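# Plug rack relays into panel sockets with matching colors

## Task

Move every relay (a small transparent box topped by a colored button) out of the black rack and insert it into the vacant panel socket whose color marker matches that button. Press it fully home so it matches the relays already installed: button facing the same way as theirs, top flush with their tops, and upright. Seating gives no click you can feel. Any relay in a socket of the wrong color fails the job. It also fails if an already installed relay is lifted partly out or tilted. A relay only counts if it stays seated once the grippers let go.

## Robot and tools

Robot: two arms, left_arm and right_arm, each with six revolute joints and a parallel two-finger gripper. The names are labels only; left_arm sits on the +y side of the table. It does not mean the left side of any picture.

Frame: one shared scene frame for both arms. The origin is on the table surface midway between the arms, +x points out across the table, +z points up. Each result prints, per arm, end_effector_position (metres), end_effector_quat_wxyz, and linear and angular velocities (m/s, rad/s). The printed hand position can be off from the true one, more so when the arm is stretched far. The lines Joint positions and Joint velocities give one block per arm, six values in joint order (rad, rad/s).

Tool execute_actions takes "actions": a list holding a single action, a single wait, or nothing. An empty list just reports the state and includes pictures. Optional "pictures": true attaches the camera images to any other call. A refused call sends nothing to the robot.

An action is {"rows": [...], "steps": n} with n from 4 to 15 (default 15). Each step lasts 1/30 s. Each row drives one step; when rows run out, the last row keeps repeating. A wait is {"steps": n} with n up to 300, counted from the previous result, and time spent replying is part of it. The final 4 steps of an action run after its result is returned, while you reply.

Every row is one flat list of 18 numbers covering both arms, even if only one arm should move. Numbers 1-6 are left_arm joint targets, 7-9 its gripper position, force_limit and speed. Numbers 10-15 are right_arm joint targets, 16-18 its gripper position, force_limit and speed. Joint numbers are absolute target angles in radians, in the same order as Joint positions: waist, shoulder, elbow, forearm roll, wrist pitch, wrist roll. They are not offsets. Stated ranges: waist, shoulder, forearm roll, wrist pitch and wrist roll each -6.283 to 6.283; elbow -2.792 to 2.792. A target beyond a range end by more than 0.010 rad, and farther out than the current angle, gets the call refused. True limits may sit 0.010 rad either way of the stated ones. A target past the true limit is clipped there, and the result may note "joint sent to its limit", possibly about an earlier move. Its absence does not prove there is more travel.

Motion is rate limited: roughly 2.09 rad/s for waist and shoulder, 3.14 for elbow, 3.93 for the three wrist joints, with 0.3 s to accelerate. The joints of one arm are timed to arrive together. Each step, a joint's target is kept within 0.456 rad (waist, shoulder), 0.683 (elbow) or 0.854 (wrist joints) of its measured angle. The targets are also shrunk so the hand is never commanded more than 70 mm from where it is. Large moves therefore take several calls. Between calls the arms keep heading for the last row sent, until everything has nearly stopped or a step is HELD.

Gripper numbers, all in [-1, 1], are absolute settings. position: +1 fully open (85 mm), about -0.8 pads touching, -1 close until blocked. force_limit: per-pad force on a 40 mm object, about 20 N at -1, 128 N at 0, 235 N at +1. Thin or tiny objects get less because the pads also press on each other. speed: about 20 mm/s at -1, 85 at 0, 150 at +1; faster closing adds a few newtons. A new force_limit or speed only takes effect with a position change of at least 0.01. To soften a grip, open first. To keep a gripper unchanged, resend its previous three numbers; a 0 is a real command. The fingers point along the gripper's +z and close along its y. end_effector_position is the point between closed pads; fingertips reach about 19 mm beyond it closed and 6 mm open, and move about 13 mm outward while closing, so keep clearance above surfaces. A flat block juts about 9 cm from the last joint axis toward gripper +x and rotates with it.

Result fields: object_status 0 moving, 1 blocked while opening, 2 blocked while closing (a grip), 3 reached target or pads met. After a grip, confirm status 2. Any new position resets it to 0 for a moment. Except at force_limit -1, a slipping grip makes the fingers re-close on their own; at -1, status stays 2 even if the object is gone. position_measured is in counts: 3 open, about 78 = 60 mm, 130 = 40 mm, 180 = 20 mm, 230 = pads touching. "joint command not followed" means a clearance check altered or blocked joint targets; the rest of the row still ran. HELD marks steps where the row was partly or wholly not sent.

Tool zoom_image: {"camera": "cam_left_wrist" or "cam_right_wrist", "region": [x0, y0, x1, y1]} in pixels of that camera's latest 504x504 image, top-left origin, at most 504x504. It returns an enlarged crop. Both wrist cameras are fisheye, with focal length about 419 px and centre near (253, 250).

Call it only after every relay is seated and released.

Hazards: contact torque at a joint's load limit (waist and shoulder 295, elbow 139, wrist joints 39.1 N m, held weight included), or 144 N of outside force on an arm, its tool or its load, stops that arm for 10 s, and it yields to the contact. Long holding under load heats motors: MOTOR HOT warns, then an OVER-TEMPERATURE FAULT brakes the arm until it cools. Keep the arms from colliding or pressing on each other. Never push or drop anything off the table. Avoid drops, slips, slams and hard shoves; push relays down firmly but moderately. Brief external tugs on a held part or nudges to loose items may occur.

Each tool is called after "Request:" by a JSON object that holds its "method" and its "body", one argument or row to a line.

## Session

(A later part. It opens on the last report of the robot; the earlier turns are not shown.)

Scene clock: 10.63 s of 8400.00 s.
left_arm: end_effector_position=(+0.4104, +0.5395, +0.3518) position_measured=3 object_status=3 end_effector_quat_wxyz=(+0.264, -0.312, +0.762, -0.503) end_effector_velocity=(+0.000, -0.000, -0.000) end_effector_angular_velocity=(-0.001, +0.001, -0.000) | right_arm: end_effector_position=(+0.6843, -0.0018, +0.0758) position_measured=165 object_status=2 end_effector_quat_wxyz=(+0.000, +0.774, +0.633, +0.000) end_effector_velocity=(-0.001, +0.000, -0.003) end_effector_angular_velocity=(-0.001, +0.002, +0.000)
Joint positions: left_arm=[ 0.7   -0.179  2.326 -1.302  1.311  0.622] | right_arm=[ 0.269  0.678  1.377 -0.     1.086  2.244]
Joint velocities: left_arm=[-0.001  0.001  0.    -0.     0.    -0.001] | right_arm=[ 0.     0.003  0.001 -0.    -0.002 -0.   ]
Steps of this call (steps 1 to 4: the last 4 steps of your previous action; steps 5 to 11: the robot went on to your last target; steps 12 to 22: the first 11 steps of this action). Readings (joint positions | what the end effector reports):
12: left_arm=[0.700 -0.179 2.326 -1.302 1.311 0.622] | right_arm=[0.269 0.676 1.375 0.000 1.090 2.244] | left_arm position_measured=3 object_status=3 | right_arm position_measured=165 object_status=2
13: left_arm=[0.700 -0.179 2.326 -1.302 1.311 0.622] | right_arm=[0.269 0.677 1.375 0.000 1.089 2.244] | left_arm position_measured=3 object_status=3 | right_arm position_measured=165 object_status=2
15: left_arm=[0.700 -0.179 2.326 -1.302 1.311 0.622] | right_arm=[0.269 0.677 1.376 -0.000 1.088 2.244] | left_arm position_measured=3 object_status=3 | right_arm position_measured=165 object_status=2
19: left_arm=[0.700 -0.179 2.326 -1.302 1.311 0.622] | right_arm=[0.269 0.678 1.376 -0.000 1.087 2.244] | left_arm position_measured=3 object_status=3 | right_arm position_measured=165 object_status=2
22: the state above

Request:
{"method": "execute_actions", "body": {
  "actions": []
}}

Scene clock: 11.03 s of 8400.00 s.
left_arm: end_effector_position=(+0.4104, +0.5395, +0.3518) position_measured=3 object_status=3 end_effector_quat_wxyz=(+0.264, -0.312, +0.762, -0.503) end_effector_velocity=(-0.000, -0.000, -0.000) end_effector_angular_velocity=(-0.001, +0.001, -0.000) | right_arm: end_effector_position=(+0.6842, -0.0019, +0.0756) position_measured=165 object_status=2 end_effector_quat_wxyz=(+0.000, +0.774, +0.633, +0.000) end_effector_velocity=(-0.000, +0.000, -0.000) end_effector_angular_velocity=(+0.000, +0.000, -0.000)
Joint positions: left_arm=[ 0.7   -0.179  2.326 -1.302  1.311  0.622] | right_arm=[ 0.269  0.678  1.377 -0.     1.086  2.244]
Joint velocities: left_arm=[-0.     0.     0.001  0.     0.    -0.   ] | right_arm=[ 0.  0. -0.  0.  0.  0.]
Kept back: nothing.
Steps of this call (steps 1 to 4: the last 4 steps of your previous action; steps 5 to 12: the robot went on to your last target). Readings (joint positions | what the end effector reports):
1: left_arm=[0.700 -0.179 2.326 -1.302 1.311 0.622] | right_arm=[0.269 0.678 1.377 -0.000 1.086 2.244] | left_arm position_measured=3 object_status=3 | right_arm position_measured=165 object_status=2
2: left_arm=[0.700 -0.179 2.326 -1.302 1.311 0.622] | right_arm=[0.269 0.678 1.377 -0.000 1.086 2.244] | left_arm position_measured=3 object_status=3 | right_arm position_measured=165 object_status=2
4: left_arm=[0.700 -0.179 2.326 -1.302 1.311 0.622] | right_arm=[0.269 0.678 1.377 -0.000 1.086 2.244] | left_arm position_measured=3 object_status=3 | right_arm position_measured=165 object_status=2
8: left_arm=[0.700 -0.179 2.326 -1.302 1.311 0.622] | right_arm=[0.269 0.678 1.377 -0.000 1.086 2.244] | left_arm position_measured=3 object_status=3 | right_arm position_measured=165 object_status=2
12: the state above

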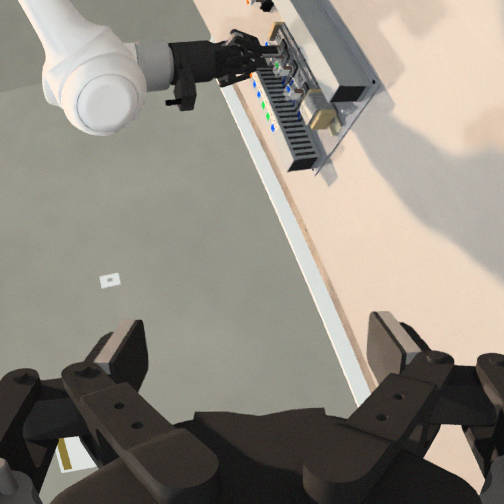

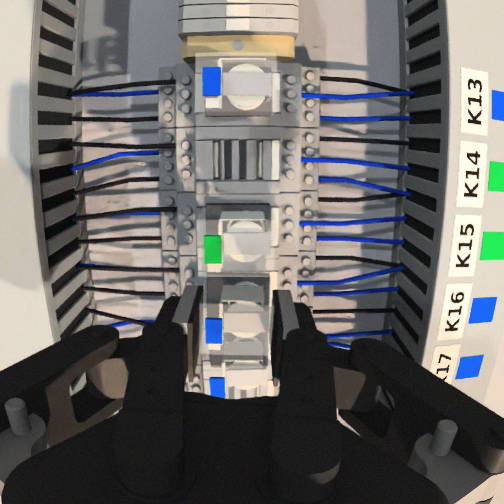

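Request:
{"method": "execute_actions", "body": {
  "actions": [
    {"rows":[[0.7,-0.179,2.326,-1.302,1.311,0.622,1,0,0,0.2687,0.6800,1.3782,0,1.0834,2.2436,-1,-0.3,0]],"steps":10}
  ]
}}

Request:
{"method": "execute_actions", "body": {
  "actions": [
    {"rows":[[0.7,-0.179,2.326,-1.302,1.311,0.622,1,0,0,0.2687,0.6812,1.3792,0,1.0812,2.2436,-1,-0.3,0]],"steps":10}
  ]
}}

Request:
{"method": "execute_actions", "body": {
  "actions": [
    {"rows":[[0.7,-0.179,2.326,-1.302,1.311,0.622,1,0,0,0.2687,0.6820,1.3799,0,1.0797,2.2436,-1,-0.3,0]],"steps":10}
  ]
}}

Scene clock: 11.40 s of 8400.00 s.
left_arm: end_effector_position=(+0.4104, +0.5395, +0.3518) position_measured=3 object_status=3 end_effector_quat_wxyz=(+0.264, -0.312, +0.762, -0.503) end_effector_velocity=(+0.000, +0.000, +0.000) end_effector_angular_velocity=(-0.001, +0.001, +0.001) | right_arm: end_effector_position=(+0.6842, -0.0019, +0.0738) position_measured=165 object_status=2 end_effector_quat_wxyz=(+0.000, +0.774, +0.633, +0.000) end_effector_velocity=(-0.000, -0.000, +0.000) end_effector_angular_velocity=(-0.000, -0.001, +0.000)
Joint positions: left_arm=[ 0.7   -0.179  2.326 -1.302  1.311  0.622] | right_arm=[ 0.269  0.68   1.378 -0.     1.083  2.244]
Joint velocities: left_arm=[ 0.    -0.    -0.     0.    -0.001 -0.002] | right_arm=[ 0.    -0.001  0.001 -0.001 -0.001  0.   ]
Steps of this call (steps 1 to 5: the robot went on to your last target; steps 6 to 11: the first 6 steps of this action). Readings (joint positions | what the end effector reports):
6: left_arm=[0.700 -0.179 2.326 -1.302 1.311 0.622] | right_arm=[0.269 0.679 1.377 -0.000 1.086 2.244] | left_arm position_measured=3 object_status=3 | right_arm position_measured=165 object_status=2
7: left_arm=[0.700 -0.179 2.326 -1.302 1.311 0.622] | right_arm=[0.269 0.679 1.377 -0.000 1.085 2.244] | left_arm position_measured=3 object_status=3 | right_arm position_measured=165 object_status=2
9: left_arm=[0.700 -0.179 2.326 -1.302 1.311 0.622] | right_arm=[0.269 0.680 1.378 -0.000 1.084 2.244] | left_arm position_measured=3 object_status=3 | right_arm position_measured=165 object_status=2
11: the state above

Scene clock: 11.73 s of 8400.00 s.
left_arm: end_effector_position=(+0.4104, +0.5395, +0.3518) position_measured=3 object_status=3 end_effector_quat_wxyz=(+0.264, -0.312, +0.762, -0.503) end_effector_velocity=(-0.000, +0.000, +0.000) end_effector_angular_velocity=(-0.001, -0.000, -0.000) | right_arm: end_effector_position=(+0.6842, -0.0019, +0.0721) position_measured=165 object_status=2 end_effector_quat_wxyz=(+0.000, +0.774, +0.633, -0.000) end_effector_velocity=(-0.000, +0.000, +0.000) end_effector_angular_velocity=(-0.000, -0.000, +0.000)
Joint positions: left_arm=[ 0.7   -0.179  2.326 -1.302  1.311  0.622] | right_arm=[ 0.269  0.681  1.379 -0.     1.081  2.244]
Joint velocities: left_arm=[ 0.001 -0.    -0.     0.     0.002 -0.   ] | right_arm=[ 0. -0. -0. -0. -0. -0.]
Steps of this call (steps 1 to 4: the last 4 steps of your previous action; steps 5 to 10: the first 6 steps of this action). Readings (joint positions | what the end effector reports):
5: left_arm=[0.700 -0.179 2.326 -1.302 1.311 0.622] | right_arm=[0.269 0.680 1.378 -0.000 1.083 2.244] | left_arm position_measured=3 object_status=3 | right_arm position_measured=165 object_status=2
6: left_arm=[0.700 -0.179 2.326 -1.302 1.311 0.622] | right_arm=[0.269 0.681 1.379 -0.000 1.082 2.244] | left_arm position_measured=3 object_status=3 | right_arm position_measured=165 object_status=2
8: left_arm=[0.700 -0.179 2.326 -1.302 1.311 0.622] | right_arm=[0.269 0.681 1.379 -0.000 1.081 2.244] | left_arm position_measured=3 object_status=3 | right_arm position_measured=165 object_status=2
10: the state above

Scene clock: 12.07 s of 8400.00 s.
left_arm: end_effector_position=(+0.4104, +0.5395, +0.3518) position_measured=3 object_status=3 end_effector_quat_wxyz=(+0.264, -0.312, +0.762, -0.503) end_effector_velocity=(-0.000, -0.000, +0.000) end_effector_angular_velocity=(+0.000, -0.001, -0.000) | right_arm: end_effector_position=(+0.6842, -0.0019, +0.0710) position_measured=165 object_status=2 end_effector_quat_wxyz=(+0.000, +0.774, +0.633, -0.000) end_effector_velocity=(-0.000, +0.001, -0.000) end_effector_angular_velocity=(-0.000, +0.000, +0.001)
Joint positions: left_arm=[ 0.7   -0.179  2.326 -1.302  1.311  0.622] | right_arm=[ 0.269  0.682  1.38  -0.     1.08   2.244]
Joint velocities: left_arm=[ 0.001 -0.     0.     0.     0.001  0.001] | right_arm=[ 0.001  0.     0.    -0.     0.    -0.   ]
Steps of this call (steps 1 to 4: the last 4 steps of your previous action; steps 5 to 10: the first 6 steps of this action). Readings (joint positions | what the end effector reports):
5: left_arm=[0.700 -0.179 2.326 -1.302 1.311 0.622] | right_arm=[0.269 0.681 1.379 -0.000 1.081 2.244] | left_arm position_measured=3 object_status=3 | right_arm position_measured=165 object_status=2
6: left_arm=[0.700 -0.179 2.326 -1.302 1.311 0.622] | right_arm=[0.269 0.682 1.380 -0.000 1.080 2.244] | left_arm position_measured=3 object_status=3 | right_arm position_measured=165 object_status=2
8: left_arm=[0.700 -0.179 2.326 -1.302 1.311 0.622] | right_arm=[0.269 0.682 1.380 -0.000 1.080 2.244] | left_arm position_measured=3 object_status=3 | right_arm position_measured=165 object_status=2
10: the state above

Request:
{"method": "execute_actions", "body": {
  "actions": [
    {"rows":[[0.7,-0.179,2.326,-1.302,1.311,0.622,1,0,0,0.2687,0.6826,1.3804,0,1.0786,2.2436,-1,-0.3,0]],"steps":10}
  ],
  "pictures": true
}}

Scene clock: 12.40 s of 8400.00 s.
left_arm: end_effector_position=(+0.4104, +0.5395, +0.3518) position_measured=3 object_status=3 end_effector_quat_wxyz=(+0.264, -0.312, +0.762, -0.503) end_effector_velocity=(+0.000, +0.000, -0.000) end_effector_angular_velocity=(+0.002, -0.000, +0.001) | right_arm: end_effector_position=(+0.6842, -0.0018, +0.0704) position_measured=165 object_status=2 end_effector_quat_wxyz=(-0.000, +0.774, +0.633, +0.000) end_effector_velocity=(-0.000, +0.000, +0.001) end_effector_angular_velocity=(+0.001, -0.001, +0.001)
Joint positions: left_arm=[ 0.7   -0.179  2.326 -1.302  1.311  0.622] | right_arm=[0.269 0.682 1.38  0.    1.079 2.244]
Joint velocities: left_arm=[ 0.    -0.    -0.    -0.    -0.002  0.001] | right_arm=[ 0.001 -0.001  0.001  0.    -0.001 -0.   ]
Steps of this call (steps 1 to 4: the last 4 steps of your previous action; steps 5 to 10: the first 6 steps of this action). Readings (joint positions | what the end effector reports):
5: left_arm=[0.700 -0.179 2.326 -1.302 1.311 0.622] | right_arm=[0.269 0.682 1.380 -0.000 1.080 2.244] | left_arm position_measured=3 object_status=3 | right_arm position_measured=165 object_status=2
6: left_arm=[0.700 -0.179 2.326 -1.302 1.311 0.622] | right_arm=[0.269 0.682 1.380 0.000 1.079 2.244] | left_arm position_measured=3 object_status=3 | right_arm position_measured=165 object_status=2
8: left_arm=[0.700 -0.179 2.326 -1.302 1.311 0.622] | right_arm=[0.269 0.682 1.380 0.000 1.079 2.244] | left_arm position_measured=3 object_status=3 | right_arm position_measured=165 object_status=2
10: the state above

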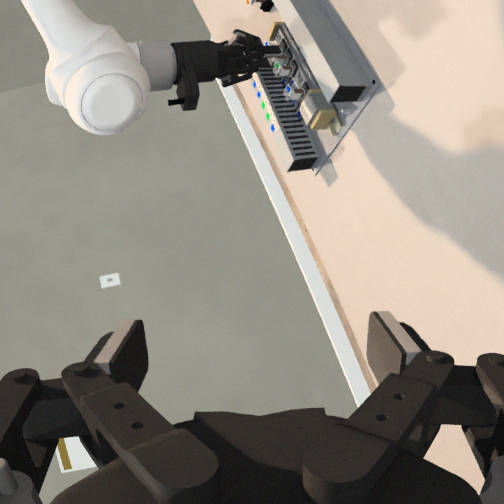

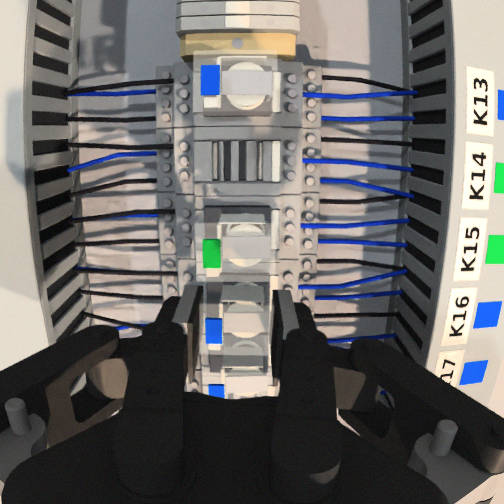

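Request:
{"method": "execute_actions", "body": {
  "actions": [
    {"rows":[[0.7,-0.179,2.326,-1.302,1.311,0.622,1,0,0,0.2687,0.6822,1.3800,0,1.0794,2.2436,-0.1,-0.3,0]],"steps":12}
  ]
}}

Request:
{"method": "execute_actions", "body": {
  "actions": [
    {"rows":[[0.7,-0.179,2.326,-1.302,1.311,0.622,1,0,0,0.2687,0.6337,1.3284,0,1.1795,2.2436,-0.1,-0.3,0]],"steps":15}
  ],
  "pictures": true
}}

Scene clock: 12.87 s of 8400.00 s.
left_arm: end_effector_position=(+0.4104, +0.5395, +0.3518) position_measured=3 object_status=3 end_effector_quat_wxyz=(+0.264, -0.312, +0.762, -0.503) end_effector_velocity=(+0.000, +0.001, -0.000) end_effector_angular_velocity=(+0.001, -0.000, +0.002) | right_arm: end_effector_position=(+0.6842, -0.0019, +0.0702) position_measured=142 object_status=0 end_effector_quat_wxyz=(-0.000, +0.774, +0.633, -0.000) end_effector_velocity=(+0.001, -0.001, +0.002) end_effector_angular_velocity=(+0.000, -0.001, -0.001)
Joint positions: left_arm=[ 0.7   -0.179  2.326 -1.302  1.311  0.622] | right_arm=[0.269 0.683 1.38  0.    1.079 2.244]
Joint velocities: left_arm=[ 0.001  0.    -0.    -0.    -0.001  0.001] | right_arm=[-0.001 -0.002 -0.001 -0.     0.002  0.   ]
Steps of this call (steps 1 to 4: the last 4 steps of your previous action; steps 5 to 6: the robot went on to your last target; steps 7 to 14: the first 8 steps of this action). Readings (joint positions | what the end effector reports):
7: left_arm=[0.700 -0.179 2.326 -1.302 1.311 0.622] | right_arm=[0.269 0.682 1.380 0.000 1.079 2.244] | left_arm position_measured=3 object_status=3 | right_arm position_measured=165 object_status=0
8: left_arm=[0.700 -0.179 2.326 -1.302 1.311 0.622] | right_arm=[0.269 0.682 1.380 0.000 1.079 2.244] | left_arm position_measured=3 object_status=3 | right_arm position_measured=165 object_status=0
10: left_arm=[0.700 -0.179 2.326 -1.302 1.311 0.622] | right_arm=[0.269 0.683 1.381 0.000 1.079 2.244] | left_arm position_measured=3 object_status=3 | right_arm position_measured=156 object_status=0
14: the state above

Scene clock: 13.37 s of 8400.00 s.
left_arm: end_effector_position=(+0.4104, +0.5395, +0.3518) position_measured=3 object_status=3 end_effector_quat_wxyz=(+0.264, -0.312, +0.762, -0.503) end_effector_velocity=(+0.000, +0.000, -0.000) end_effector_angular_velocity=(+0.000, +0.000, +0.001) | right_arm: end_effector_position=(+0.6842, -0.0018, +0.1399) position_measured=141 object_status=3 end_effector_quat_wxyz=(-0.000, +0.774, +0.633, +0.000) end_effector_velocity=(+0.003, +0.001, +0.002) end_effector_angular_velocity=(+0.002, -0.004, -0.000)
Joint positions: left_arm=[ 0.7   -0.179  2.326 -1.302  1.311  0.622] | right_arm=[0.269 0.633 1.329 0.    1.179 2.244]
Joint velocities: left_arm=[ 0.    -0.    -0.     0.    -0.001 -0.   ] | right_arm=[-0.     0.001 -0.006 -0.     0.    -0.   ]
Steps of this call (steps 1 to 4: the last 4 steps of your previous action; steps 5 to 15: the first 11 steps of this action). Readings (joint positions | what the end effector reports):
5: left_arm=[0.700 -0.179 2.326 -1.302 1.311 0.622] | right_arm=[0.269 0.683 1.380 0.000 1.080 2.244] | left_arm position_measured=3 object_status=3 | right_arm position_measured=141 object_status=0
6: left_arm=[0.700 -0.179 2.326 -1.302 1.311 0.622] | right_arm=[0.269 0.680 1.377 -0.000 1.087 2.244] | left_arm position_measured=3 object_status=3 | right_arm position_measured=141 object_status=0
8: left_arm=[0.700 -0.179 2.326 -1.302 1.311 0.622] | right_arm=[0.269 0.655 1.349 -0.000 1.139 2.244] | left_arm position_measured=3 object_status=3 | right_arm position_measured=141 object_status=3
12: left_arm=[0.700 -0.179 2.326 -1.302 1.311 0.622] | right_arm=[0.269 0.633 1.329 0.000 1.179 2.244] | left_arm position_measured=3 object_status=3 | right_arm position_measured=141 object_status=3
15: the state above

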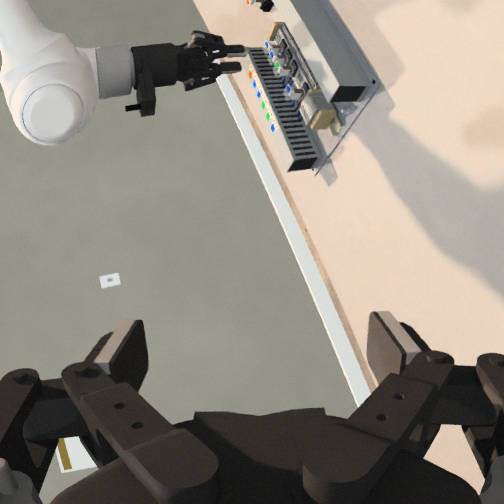

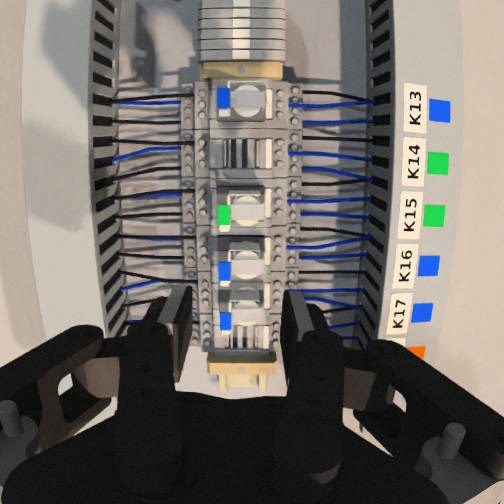

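Request:
{"method": "execute_actions", "body": {
  "actions": [
    {"rows":[[0.7,-0.179,2.326,-1.302,1.311,0.622,1,0,0,0.0248,0.4907,1.6474,0,1.0035,2.2797,0.05,-0.3,0]],"steps":15}
  ]
}}

Request:
{"method": "execute_actions", "body": {
  "actions": [
    {"rows":[[0.7,-0.179,2.326,-1.302,1.311,0.622,1,0,0,0.0248,0.4907,1.6474,0,1.0035,2.2797,0.05,-0.3,0]],"steps":10}
  ],
  "pictures": true
}}

Scene clock: 14.03 s of 8400.00 s.
left_arm: end_effector_position=(+0.4104, +0.5395, +0.3518) position_measured=3 object_status=3 end_effector_quat_wxyz=(+0.264, -0.312, +0.762, -0.503) end_effector_velocity=(+0.000, -0.001, -0.000) end_effector_angular_velocity=(+0.000, -0.000, -0.002) | right_arm: end_effector_position=(+0.6683, -0.1641, +0.1116) position_measured=123 object_status=0 end_effector_quat_wxyz=(-0.000, +0.833, +0.554, -0.000) end_effector_velocity=(-0.126, -0.524, -0.092) end_effector_angular_velocity=(+0.002, -0.006, -0.666)
Joint positions: left_arm=[ 0.7   -0.179  2.326 -1.302  1.311  0.622] | right_arm=[ 0.097  0.534  1.552 -0.     1.056  2.269]
Joint velocities: left_arm=[-0.001  0.     0.     0.     0.     0.001] | right_arm=[-0.578 -0.344  0.756  0.    -0.418  0.088]
Steps of this call (steps 1 to 4: the last 4 steps of your previous action; steps 5 to 9: the robot went on to your last target; steps 10 to 20: the first 11 steps of this action). Readings (joint positions | what the end effector reports):
10: left_arm=[0.700 -0.179 2.326 -1.302 1.311 0.622] | right_arm=[0.269 0.634 1.328 0.000 1.179 2.244] | left_arm position_measured=3 object_status=3 | right_arm position_measured=141 object_status=0
11: left_arm=[0.700 -0.179 2.326 -1.302 1.311 0.622] | right_arm=[0.265 0.632 1.333 0.000 1.177 2.244] | left_arm position_measured=3 object_status=3 | right_arm position_measured=141 object_status=0
13: left_arm=[0.700 -0.179 2.326 -1.302 1.311 0.622] | right_arm=[0.235 0.615 1.373 0.000 1.156 2.248] | left_arm position_measured=3 object_status=3 | right_arm position_measured=132 object_status=0
17: left_arm=[0.700 -0.179 2.326 -1.302 1.311 0.622] | right_arm=[0.156 0.568 1.476 -0.000 1.099 2.260] | left_arm position_measured=3 object_status=3 | right_arm position_measured=123 object_status=0
20: the state above

Scene clock: 14.37 s of 8400.00 s.
left_arm: end_effector_position=(+0.4104, +0.5395, +0.3518) position_measured=3 object_status=3 end_effector_quat_wxyz=(+0.264, -0.312, +0.762, -0.503) end_effector_velocity=(-0.000, +0.000, +0.000) end_effector_angular_velocity=(-0.000, -0.000, +0.000) | right_arm: end_effector_position=(+0.6489, -0.2280, +0.0998) position_measured=123 object_status=3 end_effector_quat_wxyz=(+0.000, +0.855, +0.519, +0.000) end_effector_velocity=(-0.000, -0.002, -0.002) end_effector_angular_velocity=(-0.000, +0.003, -0.003)
Joint positions: left_arm=[ 0.7   -0.179  2.326 -1.302  1.311  0.622] | right_arm=[ 0.025  0.491  1.647 -0.     1.004  2.28 ]
Joint velocities: left_arm=[ 0.001 -0.    -0.     0.     0.001 -0.001] | right_arm=[-0.002  0.002  0.001  0.    -0.     0.   ]
Steps of this call (steps 1 to 4: the last 4 steps of your previous action; steps 5 to 10: the first 6 steps of this action). Readings (joint positions | what the end effector reports):
5: left_arm=[0.700 -0.179 2.326 -1.302 1.311 0.622] | right_arm=[0.026 0.491 1.646 -0.000 1.004 2.280] | left_arm position_measured=3 object_status=3 | right_arm position_measured=123 object_status=3
6: left_arm=[0.700 -0.179 2.326 -1.302 1.311 0.622] | right_arm=[0.025 0.491 1.647 -0.000 1.004 2.280] | left_arm position_measured=3 object_status=3 | right_arm position_measured=123 object_status=3
8: left_arm=[0.700 -0.179 2.326 -1.302 1.311 0.622] | right_arm=[0.025 0.491 1.647 -0.000 1.004 2.280] | left_arm position_measured=3 object_status=3 | right_arm position_measured=123 object_status=3
10: the state above

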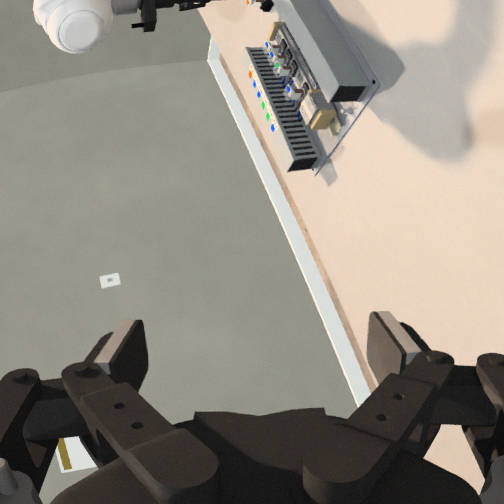

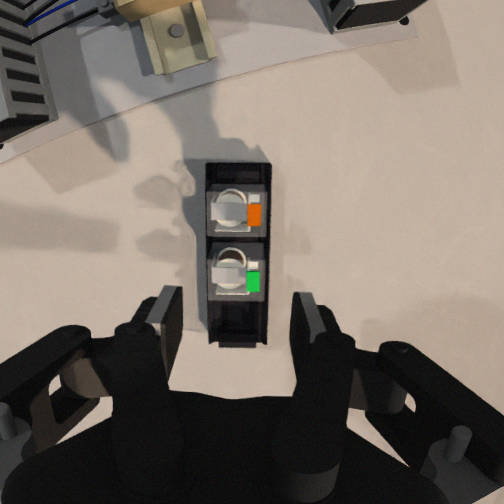

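Request:
{"method": "execute_actions", "body": {
  "actions": [
    {"rows":[[0.7,-0.179,2.326,-1.302,1.311,0.622,1,0,0,0.0248,0.5369,1.6795,0,0.9252,2.2797,0.05,-0.3,0]],"steps":13}
  ]
}}

Request:
{"method": "execute_actions", "body": {
  "actions": [
    {"rows":[[0.7,-0.179,2.326,-1.302,1.311,0.622,1,0,0,0.0248,0.5369,1.6795,0,0.9252,2.2797,-1,-0.3,0]],"steps":15}
  ],
  "pictures": true
}}

Scene clock: 14.83 s of 8400.00 s.
left_arm: end_effector_position=(+0.4104, +0.5395, +0.3518) position_measured=3 object_status=3 end_effector_quat_wxyz=(+0.264, -0.312, +0.762, -0.503) end_effector_velocity=(-0.000, +0.001, -0.000) end_effector_angular_velocity=(-0.002, +0.002, +0.002) | right_arm: end_effector_position=(+0.6490, -0.2282, +0.0496) position_measured=123 object_status=3 end_effector_quat_wxyz=(-0.000, +0.855, +0.519, -0.000) end_effector_velocity=(+0.000, +0.000, +0.000) end_effector_angular_velocity=(+0.000, -0.002, +0.000)
Joint positions: left_arm=[ 0.7   -0.179  2.326 -1.302  1.311  0.622] | right_arm=[ 0.025  0.537  1.679 -0.     0.925  2.28 ]
Joint velocities: left_arm=[ 0.001  0.     0.     0.    -0.    -0.002] | right_arm=[ 0.    -0.     0.    -0.    -0.002  0.   ]
Steps of this call (steps 1 to 4: the last 4 steps of your previous action; step 5: the robot went on to your last target; steps 6 to 14: the first 9 steps of this action). Readings (joint positions | what the end effector reports):
6: left_arm=[0.700 -0.179 2.326 -1.302 1.311 0.622] | right_arm=[0.025 0.491 1.648 0.000 1.003 2.280] | left_arm position_measured=3 object_status=3 | right_arm position_measured=123 object_status=3
7: left_arm=[0.700 -0.179 2.326 -1.302 1.311 0.622] | right_arm=[0.025 0.494 1.650 0.000 0.997 2.280] | left_arm position_measured=3 object_status=3 | right_arm position_measured=123 object_status=3
9: left_arm=[0.700 -0.179 2.326 -1.302 1.311 0.622] | right_arm=[0.025 0.520 1.669 0.000 0.952 2.280] | left_arm position_measured=3 object_status=3 | right_arm position_measured=123 object_status=3
13: left_arm=[0.700 -0.179 2.326 -1.302 1.311 0.622] | right_arm=[0.025 0.537 1.679 -0.000 0.925 2.280] | left_arm position_measured=3 object_status=3 | right_arm position_measured=123 object_status=3
14: the state above

Scene clock: 15.33 s of 8400.00 s.
left_arm: end_effector_position=(+0.4104, +0.5395, +0.3518) position_measured=3 object_status=3 end_effector_quat_wxyz=(+0.264, -0.312, +0.762, -0.503) end_effector_velocity=(-0.000, +0.001, +0.000) end_effector_angular_velocity=(-0.001, +0.000, +0.002) | right_arm: end_effector_position=(+0.6489, -0.2282, +0.0498) position_measured=166 object_status=0 end_effector_quat_wxyz=(+0.000, +0.855, +0.519, +0.000) end_effector_velocity=(+0.000, -0.000, +0.001) end_effector_angular_velocity=(-0.000, -0.001, +0.000)
Joint positions: left_arm=[ 0.7   -0.179  2.326 -1.302  1.311  0.622] | right_arm=[ 0.025  0.537  1.679 -0.     0.925  2.28 ]
Joint velocities: left_arm=[ 0.002 -0.    -0.     0.     0.001 -0.001] | right_arm=[-0.    -0.001 -0.    -0.001  0.     0.   ]
Steps of this call (steps 1 to 4: the last 4 steps of your previous action; steps 5 to 15: the first 11 steps of this action). Readings (joint positions | what the end effector reports):
5: left_arm=[0.700 -0.179 2.326 -1.302 1.311 0.622] | right_arm=[0.025 0.537 1.679 -0.000 0.925 2.280] | left_arm position_measured=3 object_status=3 | right_arm position_measured=123 object_status=0
6: left_arm=[0.700 -0.179 2.326 -1.302 1.311 0.622] | right_arm=[0.025 0.537 1.679 -0.000 0.925 2.280] | left_arm position_measured=3 object_status=3 | right_arm position_measured=123 object_status=0
8: left_arm=[0.700 -0.179 2.326 -1.302 1.311 0.622] | right_arm=[0.025 0.537 1.679 -0.000 0.925 2.280] | left_arm position_measured=3 object_status=3 | right_arm position_measured=132 object_status=0
12: left_arm=[0.700 -0.179 2.326 -1.302 1.311 0.622] | right_arm=[0.025 0.537 1.679 -0.000 0.925 2.280] | left_arm position_measured=3 object_status=3 | right_arm position_measured=161 object_status=0
15: the state above

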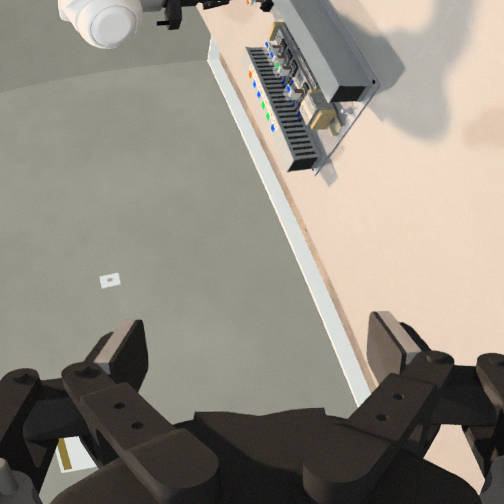

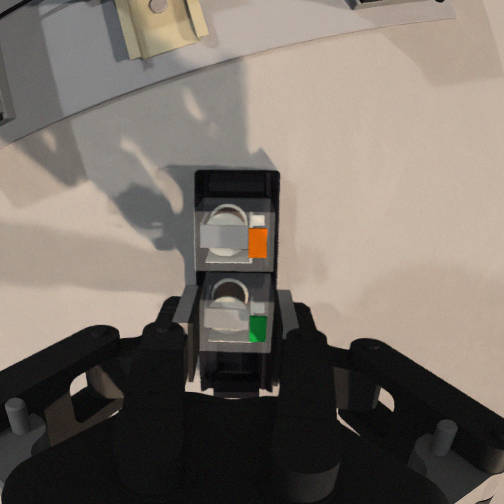

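Request:
{"method": "execute_actions", "body": {
  "actions": [
    {"rows":[[0.7,-0.179,2.326,-1.302,1.311,0.622,1,0,0,0.0248,0.5369,1.6795,0,0.9252,2.2797,-1,-0.3,0],[0.7,-0.179,2.326,-1.302,1.311,0.622,1,0,0,0.0248,0.5369,1.6795,0,0.9252,2.2797,-1,-0.3,0],[0.7,-0.179,2.326,-1.302,1.311,0.622,1,0,0,0.0248,0.4426,1.5995,0,1.0994,2.2797,-1,-0.3,0]],"steps":15}
  ]
}}

Request:
{"method": "execute_actions", "body": {
  "actions": [
    {"rows":[[0.7,-0.179,2.326,-1.302,1.311,0.622,1,0,0,0.3162,0.6815,1.2079,0,1.2522,-0.8505,-1,-0.3,0]],"steps":15}
  ]
}}

Request:
{"method": "execute_actions", "body": {
  "actions": [
    {"rows":[[0.7,-0.179,2.326,-1.302,1.311,0.622,1,0,0,0.3162,0.6815,1.2079,0,1.2522,-0.8505,-1,-0.3,0]],"steps":15}
  ]
}}

Request:
{"method": "execute_actions", "body": {
  "actions": [
    {"rows":[[0.7,-0.179,2.326,-1.302,1.311,0.622,1,0,0,0.3162,0.6815,1.2079,0,1.2522,-0.8505,-1,-0.3,0]],"steps":15}
  ],
  "pictures": true
}}

Scene clock: 16.07 s of 8400.00 s.
left_arm: end_effector_position=(+0.4104, +0.5395, +0.3518) position_measured=3 object_status=3 end_effector_quat_wxyz=(+0.264, -0.312, +0.762, -0.503) end_effector_velocity=(+0.000, +0.000, +0.000) end_effector_angular_velocity=(+0.000, +0.000, +0.001) | right_arm: end_effector_position=(+0.6492, -0.2280, +0.1598) position_measured=166 object_status=2 end_effector_quat_wxyz=(+0.000, +0.855, +0.519, +0.001) end_effector_velocity=(-0.011, -0.002, +0.029) end_effector_angular_velocity=(-0.005, +0.022, +0.001)
Joint positions: left_arm=[ 0.7   -0.179  2.326 -1.302  1.311  0.622] | right_arm=[0.025 0.442 1.6   0.    1.098 2.28 ]
Joint velocities: left_arm=[-0.    -0.    -0.     0.    -0.001 -0.001] | right_arm=[ 0.001 -0.028 -0.016 -0.     0.066 -0.   ]
Steps of this call (steps 1 to 4: the last 4 steps of your previous action; steps 5 to 11: the robot went on to your last target; steps 12 to 22: the first 11 steps of this action). Readings (joint positions | what the end effector reports):
12: left_arm=[0.700 -0.179 2.326 -1.302 1.311 0.622] | right_arm=[0.025 0.537 1.679 -0.000 0.925 2.280] | left_arm position_measured=3 object_status=3 | right_arm position_measured=166 object_status=2
13: left_arm=[0.700 -0.179 2.326 -1.302 1.311 0.622] | right_arm=[0.025 0.537 1.679 -0.000 0.925 2.280] | left_arm position_measured=3 object_status=3 | right_arm position_measured=166 object_status=2
15: left_arm=[0.700 -0.179 2.326 -1.302 1.311 0.622] | right_arm=[0.025 0.534 1.677 -0.000 0.932 2.280] | left_arm position_measured=3 object_status=3 | right_arm position_measured=166 object_status=2
19: left_arm=[0.700 -0.179 2.326 -1.302 1.311 0.622] | right_arm=[0.025 0.469 1.622 0.000 1.049 2.280] | left_arm position_measured=3 object_status=3 | right_arm position_measured=166 object_status=2
22: the state above

Scene clock: 16.57 s of 8400.00 s.
left_arm: end_effector_position=(+0.4104, +0.5395, +0.3518) position_measured=3 object_status=3 end_effector_quat_wxyz=(+0.264, -0.312, +0.762, -0.503) end_effector_velocity=(-0.000, -0.001, -0.000) end_effector_angular_velocity=(+0.000, -0.001, -0.002) | right_arm: end_effector_position=(+0.6861, -0.1047, +0.1630) position_measured=166 object_status=2 end_effector_quat_wxyz=(+0.000, +0.663, +0.749, +0.000) end_effector_velocity=(+0.078, +0.412, +0.001) end_effector_angular_velocity=(-0.001, -0.000, +2.401)
Joint positions: left_arm=[ 0.7   -0.179  2.326 -1.302  1.311  0.622] | right_arm=[ 0.159  0.552  1.42  -0.     1.17   1.812]
Joint velocities: left_arm=[-0.001  0.     0.001 -0.     0.001  0.002] | right_arm=[ 0.426  0.35  -0.573 -0.     0.223 -1.975]
Steps of this call (steps 1 to 4: the last 4 steps of your previous action; steps 5 to 15: the first 11 steps of this action). Readings (joint positions | what the end effector reports):
5: left_arm=[0.700 -0.179 2.326 -1.302 1.311 0.622] | right_arm=[0.025 0.442 1.600 0.000 1.099 2.280] | left_arm position_measured=3 object_status=3 | right_arm position_measured=166 object_status=2
6: left_arm=[0.700 -0.179 2.326 -1.302 1.311 0.622] | right_arm=[0.027 0.444 1.596 -0.000 1.101 2.273] | left_arm position_measured=3 object_status=3 | right_arm position_measured=166 object_status=2
8: left_arm=[0.700 -0.179 2.326 -1.302 1.311 0.622] | right_arm=[0.046 0.460 1.570 -0.000 1.111 2.216] | left_arm position_measured=3 object_status=3 | right_arm position_measured=166 object_status=2
12: left_arm=[0.700 -0.179 2.326 -1.302 1.311 0.622] | right_arm=[0.114 0.515 1.480 -0.000 1.146 1.999] | left_arm position_measured=3 object_status=3 | right_arm position_measured=166 object_status=2
15: the state above

Scene clock: 17.07 s of 8400.00 s.
left_arm: end_effector_position=(+0.4104, +0.5395, +0.3518) position_measured=3 object_status=3 end_effector_quat_wxyz=(+0.264, -0.312, +0.762, -0.503) end_effector_velocity=(+0.000, -0.000, -0.000) end_effector_angular_velocity=(-0.001, +0.001, -0.000) | right_arm: end_effector_position=(+0.6961, +0.0413, +0.1602) position_measured=166 object_status=2 end_effector_quat_wxyz=(+0.000, -0.128, +0.992, -0.000) end_effector_velocity=(-0.003, +0.083, -0.002) end_effector_angular_velocity=(+0.001, -0.001, +3.773)
Joint positions: left_arm=[ 0.7   -0.179  2.326 -1.302  1.311  0.622] | right_arm=[ 0.305  0.672  1.223 -0.     1.246  0.251]
Joint velocities: left_arm=[-0.  0.  0. -0. -0. -0.] | right_arm=[ 0.081  0.066 -0.11   0.     0.043 -3.692]
Steps of this call (steps 1 to 4: the last 4 steps of your previous action; steps 5 to 15: the first 11 steps of this action). Readings (joint positions | what the end effector reports):
5: left_arm=[0.700 -0.179 2.326 -1.302 1.311 0.622] | right_arm=[0.225 0.607 1.330 -0.000 1.204 1.424] | left_arm position_measured=3 object_status=3 | right_arm position_measured=166 object_status=2
6: left_arm=[0.700 -0.179 2.326 -1.302 1.311 0.622] | right_arm=[0.237 0.617 1.314 -0.000 1.211 1.330] | left_arm position_measured=3 object_status=3 | right_arm position_measured=166 object_status=2
8: left_arm=[0.700 -0.179 2.326 -1.302 1.311 0.622] | right_arm=[0.259 0.635 1.285 -0.000 1.222 1.120] | left_arm position_measured=3 object_status=3 | right_arm position_measured=166 object_status=2
12: left_arm=[0.700 -0.179 2.326 -1.302 1.311 0.622] | right_arm=[0.293 0.662 1.240 -0.000 1.240 0.627] | left_arm position_measured=3 object_status=3 | right_arm position_measured=166 object_status=2
15: the state above

Scene clock: 17.57 s of 8400.00 s.
left_arm: end_effector_position=(+0.4104, +0.5395, +0.3518) position_measured=3 object_status=3 end_effector_quat_wxyz=(+0.264, -0.312, +0.762, -0.503) end_effector_velocity=(+0.000, -0.000, +0.000) end_effector_angular_velocity=(-0.000, -0.000, -0.000) | right_arm: end_effector_position=(+0.6955, +0.0530, +0.1597) position_measured=166 object_status=2 end_effector_quat_wxyz=(+0.000, -0.633, +0.774, -0.000) end_effector_velocity=(+0.000, -0.001, +0.000) end_effector_angular_velocity=(-0.000, -0.000, +0.005)
Joint positions: left_arm=[ 0.7   -0.179  2.326 -1.302  1.311  0.622] | right_arm=[ 0.316  0.681  1.208  0.     1.252 -0.85 ]
Joint velocities: left_arm=[-0.    -0.    -0.     0.     0.    -0.001] | right_arm=[-0.001  0.    -0.    -0.001 -0.    -0.005]
Steps of this call (steps 1 to 4: the last 4 steps of your previous action; steps 5 to 15: the first 11 steps of this action). Readings (joint positions | what the end effector reports):
5: left_arm=[0.700 -0.179 2.326 -1.302 1.311 0.622] | right_arm=[0.313 0.679 1.212 -0.000 1.250 -0.370] | left_arm position_measured=3 object_status=3 | right_arm position_measured=166 object_status=2
6: left_arm=[0.700 -0.179 2.326 -1.302 1.311 0.622] | right_arm=[0.314 0.679 1.211 -0.000 1.251 -0.479] | left_arm position_measured=3 object_status=3 | right_arm position_measured=166 object_status=2
8: left_arm=[0.700 -0.179 2.326 -1.302 1.311 0.622] | right_arm=[0.315 0.681 1.209 -0.000 1.252 -0.657] | left_arm position_measured=3 object_status=3 | right_arm position_measured=166 object_status=2
12: left_arm=[0.700 -0.179 2.326 -1.302 1.311 0.622] | right_arm=[0.316 0.681 1.208 -0.000 1.252 -0.839] | left_arm position_measured=3 object_status=3 | right_arm position_measured=166 object_status=2
15: the state above

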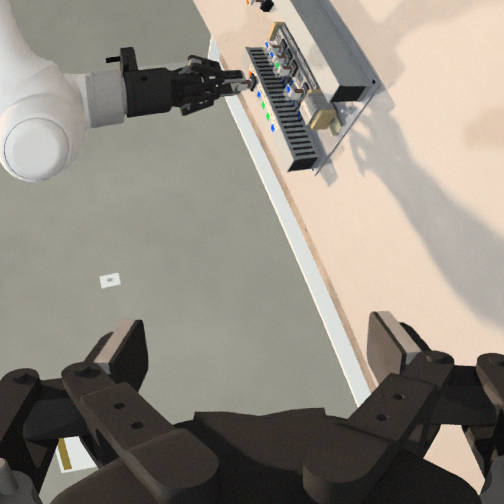

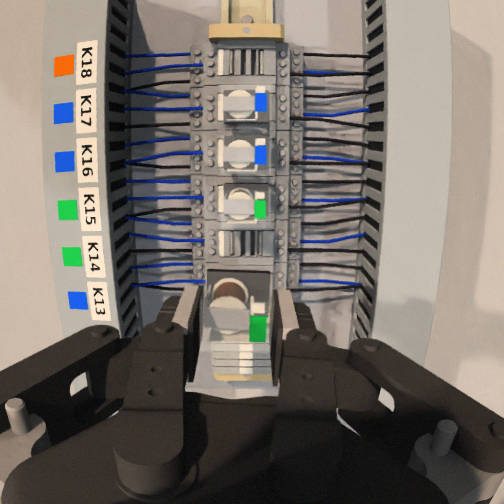

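Request:
{"method": "execute_actions", "body": {
  "actions": [
    {"rows":[[0.7,-0.179,2.326,-1.302,1.311,0.622,1,0,0,0.3180,0.7183,1.2673,0,1.1560,-0.8487,-1,-0.3,0]],"steps":15}
  ],
  "pictures": true
}}

Request:
{"method": "zoom_image", "body": {
  "camera": "cam_right_wrist",
  "region": [170,180,330,360]
}}

Scene clock: 18.17 s of 8400.00 s.
left_arm: end_effector_position=(+0.4104, +0.5395, +0.3518) position_measured=3 object_status=3 end_effector_quat_wxyz=(+0.264, -0.312, +0.762, -0.503) end_effector_velocity=(+0.000, -0.000, +0.000) end_effector_angular_velocity=(-0.001, +0.000, -0.000) | right_arm: end_effector_position=(+0.6931, +0.0535, +0.0946) position_measured=166 object_status=2 end_effector_quat_wxyz=(-0.000, -0.633, +0.774, -0.000) end_effector_velocity=(-0.003, -0.000, +0.000) end_effector_angular_velocity=(-0.001, +0.001, -0.000)
Joint positions: left_arm=[ 0.7   -0.179  2.326 -1.302  1.311  0.622] | right_arm=[ 0.318  0.719  1.267 -0.     1.156 -0.849]
Joint velocities: left_arm=[-0.     0.    -0.    -0.     0.    -0.001] | right_arm=[ 0.001 -0.003  0.005  0.    -0.001  0.001]
Steps of this call (steps 1 to 4: the last 4 steps of your previous action; steps 5 to 7: the robot went on to your last target; steps 8 to 18: the first 11 steps of this action). Readings (joint positions | what the end effector reports):
8: left_arm=[0.700 -0.179 2.326 -1.302 1.311 0.622] | right_arm=[0.316 0.682 1.208 0.000 1.252 -0.850] | left_arm position_measured=3 object_status=3 | right_arm position_measured=166 object_status=2
9: left_arm=[0.700 -0.179 2.326 -1.302 1.311 0.622] | right_arm=[0.316 0.684 1.212 0.000 1.246 -0.850] | left_arm position_measured=3 object_status=3 | right_arm position_measured=166 object_status=2
11: left_arm=[0.700 -0.179 2.326 -1.302 1.311 0.622] | right_arm=[0.317 0.703 1.244 0.000 1.194 -0.850] | left_arm position_measured=3 object_status=3 | right_arm position_measured=166 object_status=2
15: left_arm=[0.700 -0.179 2.326 -1.302 1.311 0.622] | right_arm=[0.318 0.719 1.267 -0.000 1.156 -0.849] | left_arm position_measured=3 object_status=3 | right_arm position_measured=166 object_status=2
18: the state above

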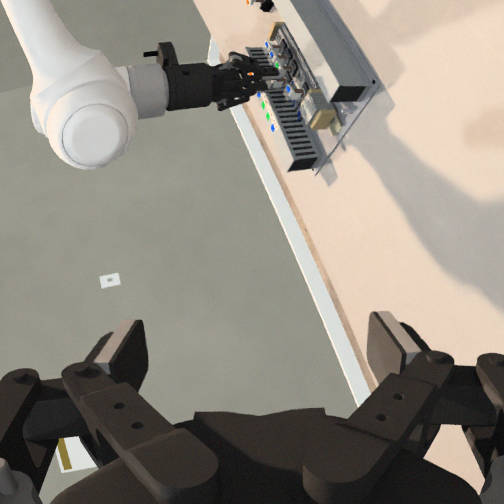

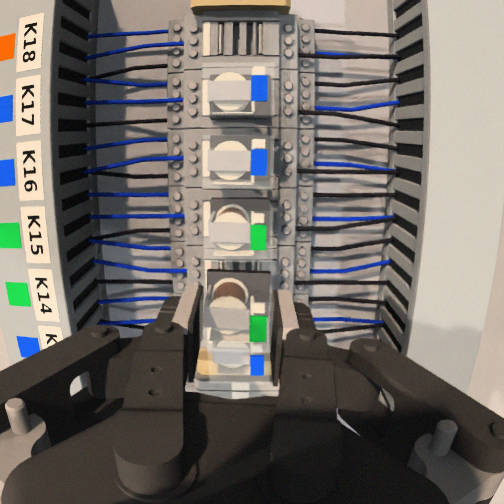

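Region (170, 180, 330, 360) of cam_right_wrist's 504x504 image, scaled by 2.800, with more detail than that image has.

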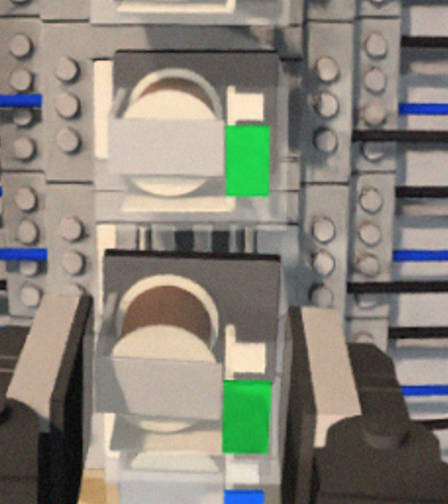

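Request:
{"method": "execute_actions", "body": {
  "actions": [
    {"rows":[[0.7,-0.179,2.326,-1.302,1.311,0.622,1,0,0,0.3191,0.7281,1.2752,0,1.1383,-0.8476,-1,-0.3,0]],"steps":12}
  ],
  "pictures": true
}}

Request:
{"method": "zoom_image", "body": {
  "camera": "cam_right_wrist",
  "region": [170,200,330,380]
}}

Scene clock: 18.83 s of 8400.00 s.
left_arm: end_effector_position=(+0.4104, +0.5395, +0.3518) position_measured=3 object_status=3 end_effector_quat_wxyz=(+0.264, -0.312, +0.762, -0.503) end_effector_velocity=(-0.000, +0.001, +0.000) end_effector_angular_velocity=(+0.001, -0.002, +0.000) | right_arm: end_effector_position=(+0.6929, +0.0546, +0.0820) position_measured=166 object_status=2 end_effector_quat_wxyz=(+0.000, -0.633, +0.774, +0.000) end_effector_velocity=(-0.000, +0.000, +0.000) end_effector_angular_velocity=(-0.002, -0.001, +0.002)
Joint positions: left_arm=[ 0.7   -0.179  2.326 -1.302  1.311  0.622] | right_arm=[ 0.319  0.728  1.275  0.     1.138 -0.848]
Joint velocities: left_arm=[ 0.002  0.    -0.     0.     0.001  0.002] | right_arm=[ 0.001 -0.    -0.    -0.002  0.     0.   ]
Steps of this call (steps 1 to 4: the last 4 steps of your previous action; steps 5 to 12: the robot went on to your last target; steps 13 to 20: the first 8 steps of this action). Readings (joint positions | what the end effector reports):
13: left_arm=[0.700 -0.179 2.326 -1.302 1.311 0.622] | right_arm=[0.318 0.718 1.267 0.000 1.156 -0.849] | left_arm position_measured=3 object_status=3 | right_arm position_measured=166 object_status=2
14: left_arm=[0.700 -0.179 2.326 -1.302 1.311 0.622] | right_arm=[0.318 0.721 1.270 0.000 1.149 -0.848] | left_arm position_measured=3 object_status=3 | right_arm position_measured=166 object_status=2
16: left_arm=[0.700 -0.179 2.326 -1.302 1.311 0.622] | right_arm=[0.319 0.728 1.276 0.000 1.139 -0.848] | left_arm position_measured=3 object_status=3 | right_arm position_measured=166 object_status=2
20: the state above

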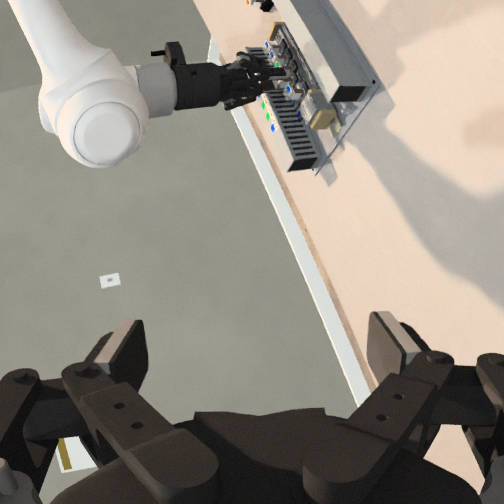

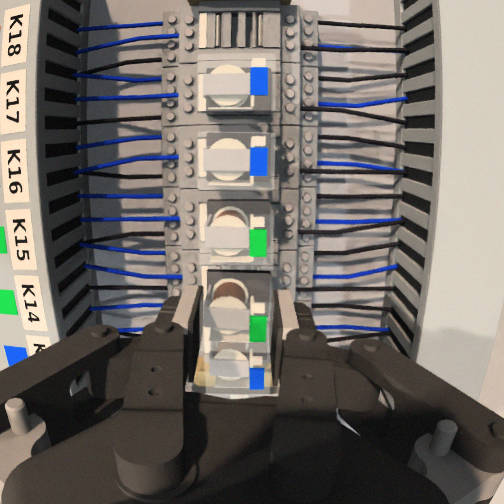

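Region (170, 200, 330, 380) of cam_right_wrist's 504x504 image, scaled by 2.800, with more detail than that image has.

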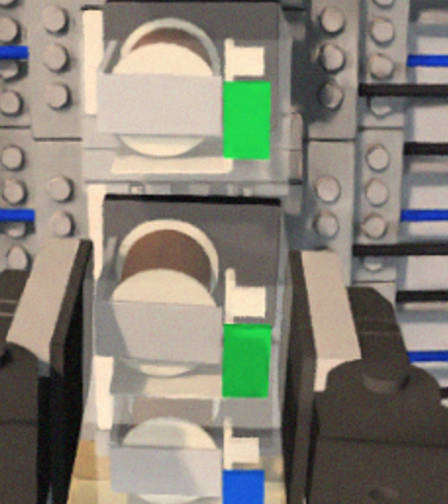

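Request:
{"method": "execute_actions", "body": {
  "actions": [
    {"rows":[[0.7,-0.179,2.326,-1.302,1.311,0.622,1,0,0,0.3191,0.7317,1.2786,0,1.1313,-0.8476,-1,-0.3,0]],"steps":9}
  ]
}}

Request:
{"method": "execute_actions", "body": {
  "actions": [
    {"rows":[[0.7,-0.179,2.326,-1.302,1.311,0.622,1,0,0,0.3191,0.7326,1.2794,0,1.1296,-0.8476,-1,-0.3,0]],"steps":9}
  ]
}}

Request:
{"method": "execute_actions", "body": {
  "actions": [
    {"rows":[[0.7,-0.179,2.326,-1.302,1.311,0.622,1,0,0,0.3191,0.7333,1.2801,0,1.1282,-0.8476,-1,-0.3,0]],"steps":9}
  ]
}}

Scene clock: 19.20 s of 8400.00 s.
left_arm: end_effector_position=(+0.4104, +0.5395, +0.3518) position_measured=3 object_status=3 end_effector_quat_wxyz=(+0.264, -0.312, +0.762, -0.503) end_effector_velocity=(-0.000, -0.000, -0.000) end_effector_angular_velocity=(-0.000, +0.000, -0.001) | right_arm: end_effector_position=(+0.6929, +0.0545, +0.0767) position_measured=166 object_status=2 end_effector_quat_wxyz=(-0.000, -0.633, +0.774, -0.000) end_effector_velocity=(+0.001, +0.001, +0.000) end_effector_angular_velocity=(+0.002, -0.003, +0.000)
Joint positions: left_arm=[ 0.7   -0.179  2.326 -1.302  1.311  0.622] | right_arm=[ 0.319  0.732  1.279 -0.     1.131 -0.848]
Joint velocities: left_arm=[-0.     0.001  0.     0.     0.     0.001] | right_arm=[ 0.    -0.     0.     0.    -0.003  0.   ]
Steps of this call (steps 1 to 4: the last 4 steps of your previous action; steps 5 to 6: the robot went on to your last target; steps 7 to 11: the first 5 steps of this action). Readings (joint positions | what the end effector reports):
7: left_arm=[0.700 -0.179 2.326 -1.302 1.311 0.622] | right_arm=[0.319 0.728 1.275 0.000 1.138 -0.848] | left_arm position_measured=3 object_status=3 | right_arm position_measured=166 object_status=2
8: left_arm=[0.700 -0.179 2.326 -1.302 1.311 0.622] | right_arm=[0.319 0.729 1.276 0.000 1.135 -0.848] | left_arm position_measured=3 object_status=3 | right_arm position_measured=166 object_status=2
10: left_arm=[0.700 -0.179 2.326 -1.302 1.311 0.622] | right_arm=[0.319 0.732 1.279 -0.000 1.132 -0.848] | left_arm position_measured=3 object_status=3 | right_arm position_measured=166 object_status=2
11: the state above

Scene clock: 19.50 s of 8400.00 s.
left_arm: end_effector_position=(+0.4104, +0.5395, +0.3518) position_measured=3 object_status=3 end_effector_quat_wxyz=(+0.264, -0.312, +0.762, -0.503) end_effector_velocity=(-0.000, -0.000, -0.000) end_effector_angular_velocity=(-0.000, +0.000, +0.001) | right_arm: end_effector_position=(+0.6930, +0.0546, +0.0758) position_measured=166 object_status=2 end_effector_quat_wxyz=(+0.000, -0.633, +0.774, -0.000) end_effector_velocity=(-0.000, -0.000, -0.000) end_effector_angular_velocity=(+0.001, -0.001, -0.001)
Joint positions: left_arm=[ 0.7   -0.179  2.326 -1.302  1.311  0.622] | right_arm=[ 0.319  0.732  1.279 -0.     1.13  -0.848]
Joint velocities: left_arm=[ 0.    -0.     0.    -0.    -0.    -0.001] | right_arm=[-0.001 -0.001  0.002  0.    -0.002 -0.   ]
Steps of this call (steps 1 to 4: the last 4 steps of your previous action; steps 5 to 9: the first 5 steps of this action). Readings (joint positions | what the end effector reports):
5: left_arm=[0.700 -0.179 2.326 -1.302 1.311 0.622] | right_arm=[0.319 0.732 1.279 -0.000 1.131 -0.848] | left_arm position_measured=3 object_status=3 | right_arm position_measured=166 object_status=2
6: left_arm=[0.700 -0.179 2.326 -1.302 1.311 0.622] | right_arm=[0.319 0.732 1.279 -0.000 1.130 -0.848] | left_arm position_measured=3 object_status=3 | right_arm position_measured=166 object_status=2
8: left_arm=[0.700 -0.179 2.326 -1.302 1.311 0.622] | right_arm=[0.319 0.732 1.279 -0.000 1.130 -0.848] | left_arm position_measured=3 object_status=3 | right_arm position_measured=166 object_status=2
9: the state above

Scene clock: 19.80 s of 8400.00 s.
left_arm: end_effector_position=(+0.4104, +0.5395, +0.3518) position_measured=3 object_status=3 end_effector_quat_wxyz=(+0.264, -0.312, +0.762, -0.503) end_effector_velocity=(+0.000, +0.001, +0.000) end_effector_angular_velocity=(+0.000, +0.000, +0.002) | right_arm: end_effector_position=(+0.6929, +0.0546, +0.0747) position_measured=166 object_status=2 end_effector_quat_wxyz=(+0.000, -0.633, +0.774, +0.000) end_effector_velocity=(-0.001, +0.001, -0.001) end_effector_angular_velocity=(+0.000, +0.000, +0.001)
Joint positions: left_arm=[ 0.7   -0.179  2.326 -1.302  1.311  0.622] | right_arm=[ 0.319  0.733  1.28   0.     1.128 -0.848]
Joint velocities: left_arm=[ 0.001 -0.    -0.    -0.    -0.001 -0.001] | right_arm=[ 0.001  0.     0.001  0.001 -0.001  0.   ]
Steps of this call (steps 1 to 4: the last 4 steps of your previous action; steps 5 to 9: the first 5 steps of this action). Readings (joint positions | what the end effector reports):
5: left_arm=[0.700 -0.179 2.326 -1.302 1.311 0.622] | right_arm=[0.319 0.732 1.279 -0.000 1.130 -0.848] | left_arm position_measured=3 object_status=3 | right_arm position_measured=166 object_status=2
6: left_arm=[0.700 -0.179 2.326 -1.302 1.311 0.622] | right_arm=[0.319 0.733 1.280 0.000 1.129 -0.848] | left_arm position_measured=3 object_status=3 | right_arm position_measured=166 object_status=2
8: left_arm=[0.700 -0.179 2.326 -1.302 1.311 0.622] | right_arm=[0.319 0.733 1.280 0.000 1.128 -0.848] | left_arm position_measured=3 object_status=3 | right_arm position_measured=166 object_status=2
9: the state above


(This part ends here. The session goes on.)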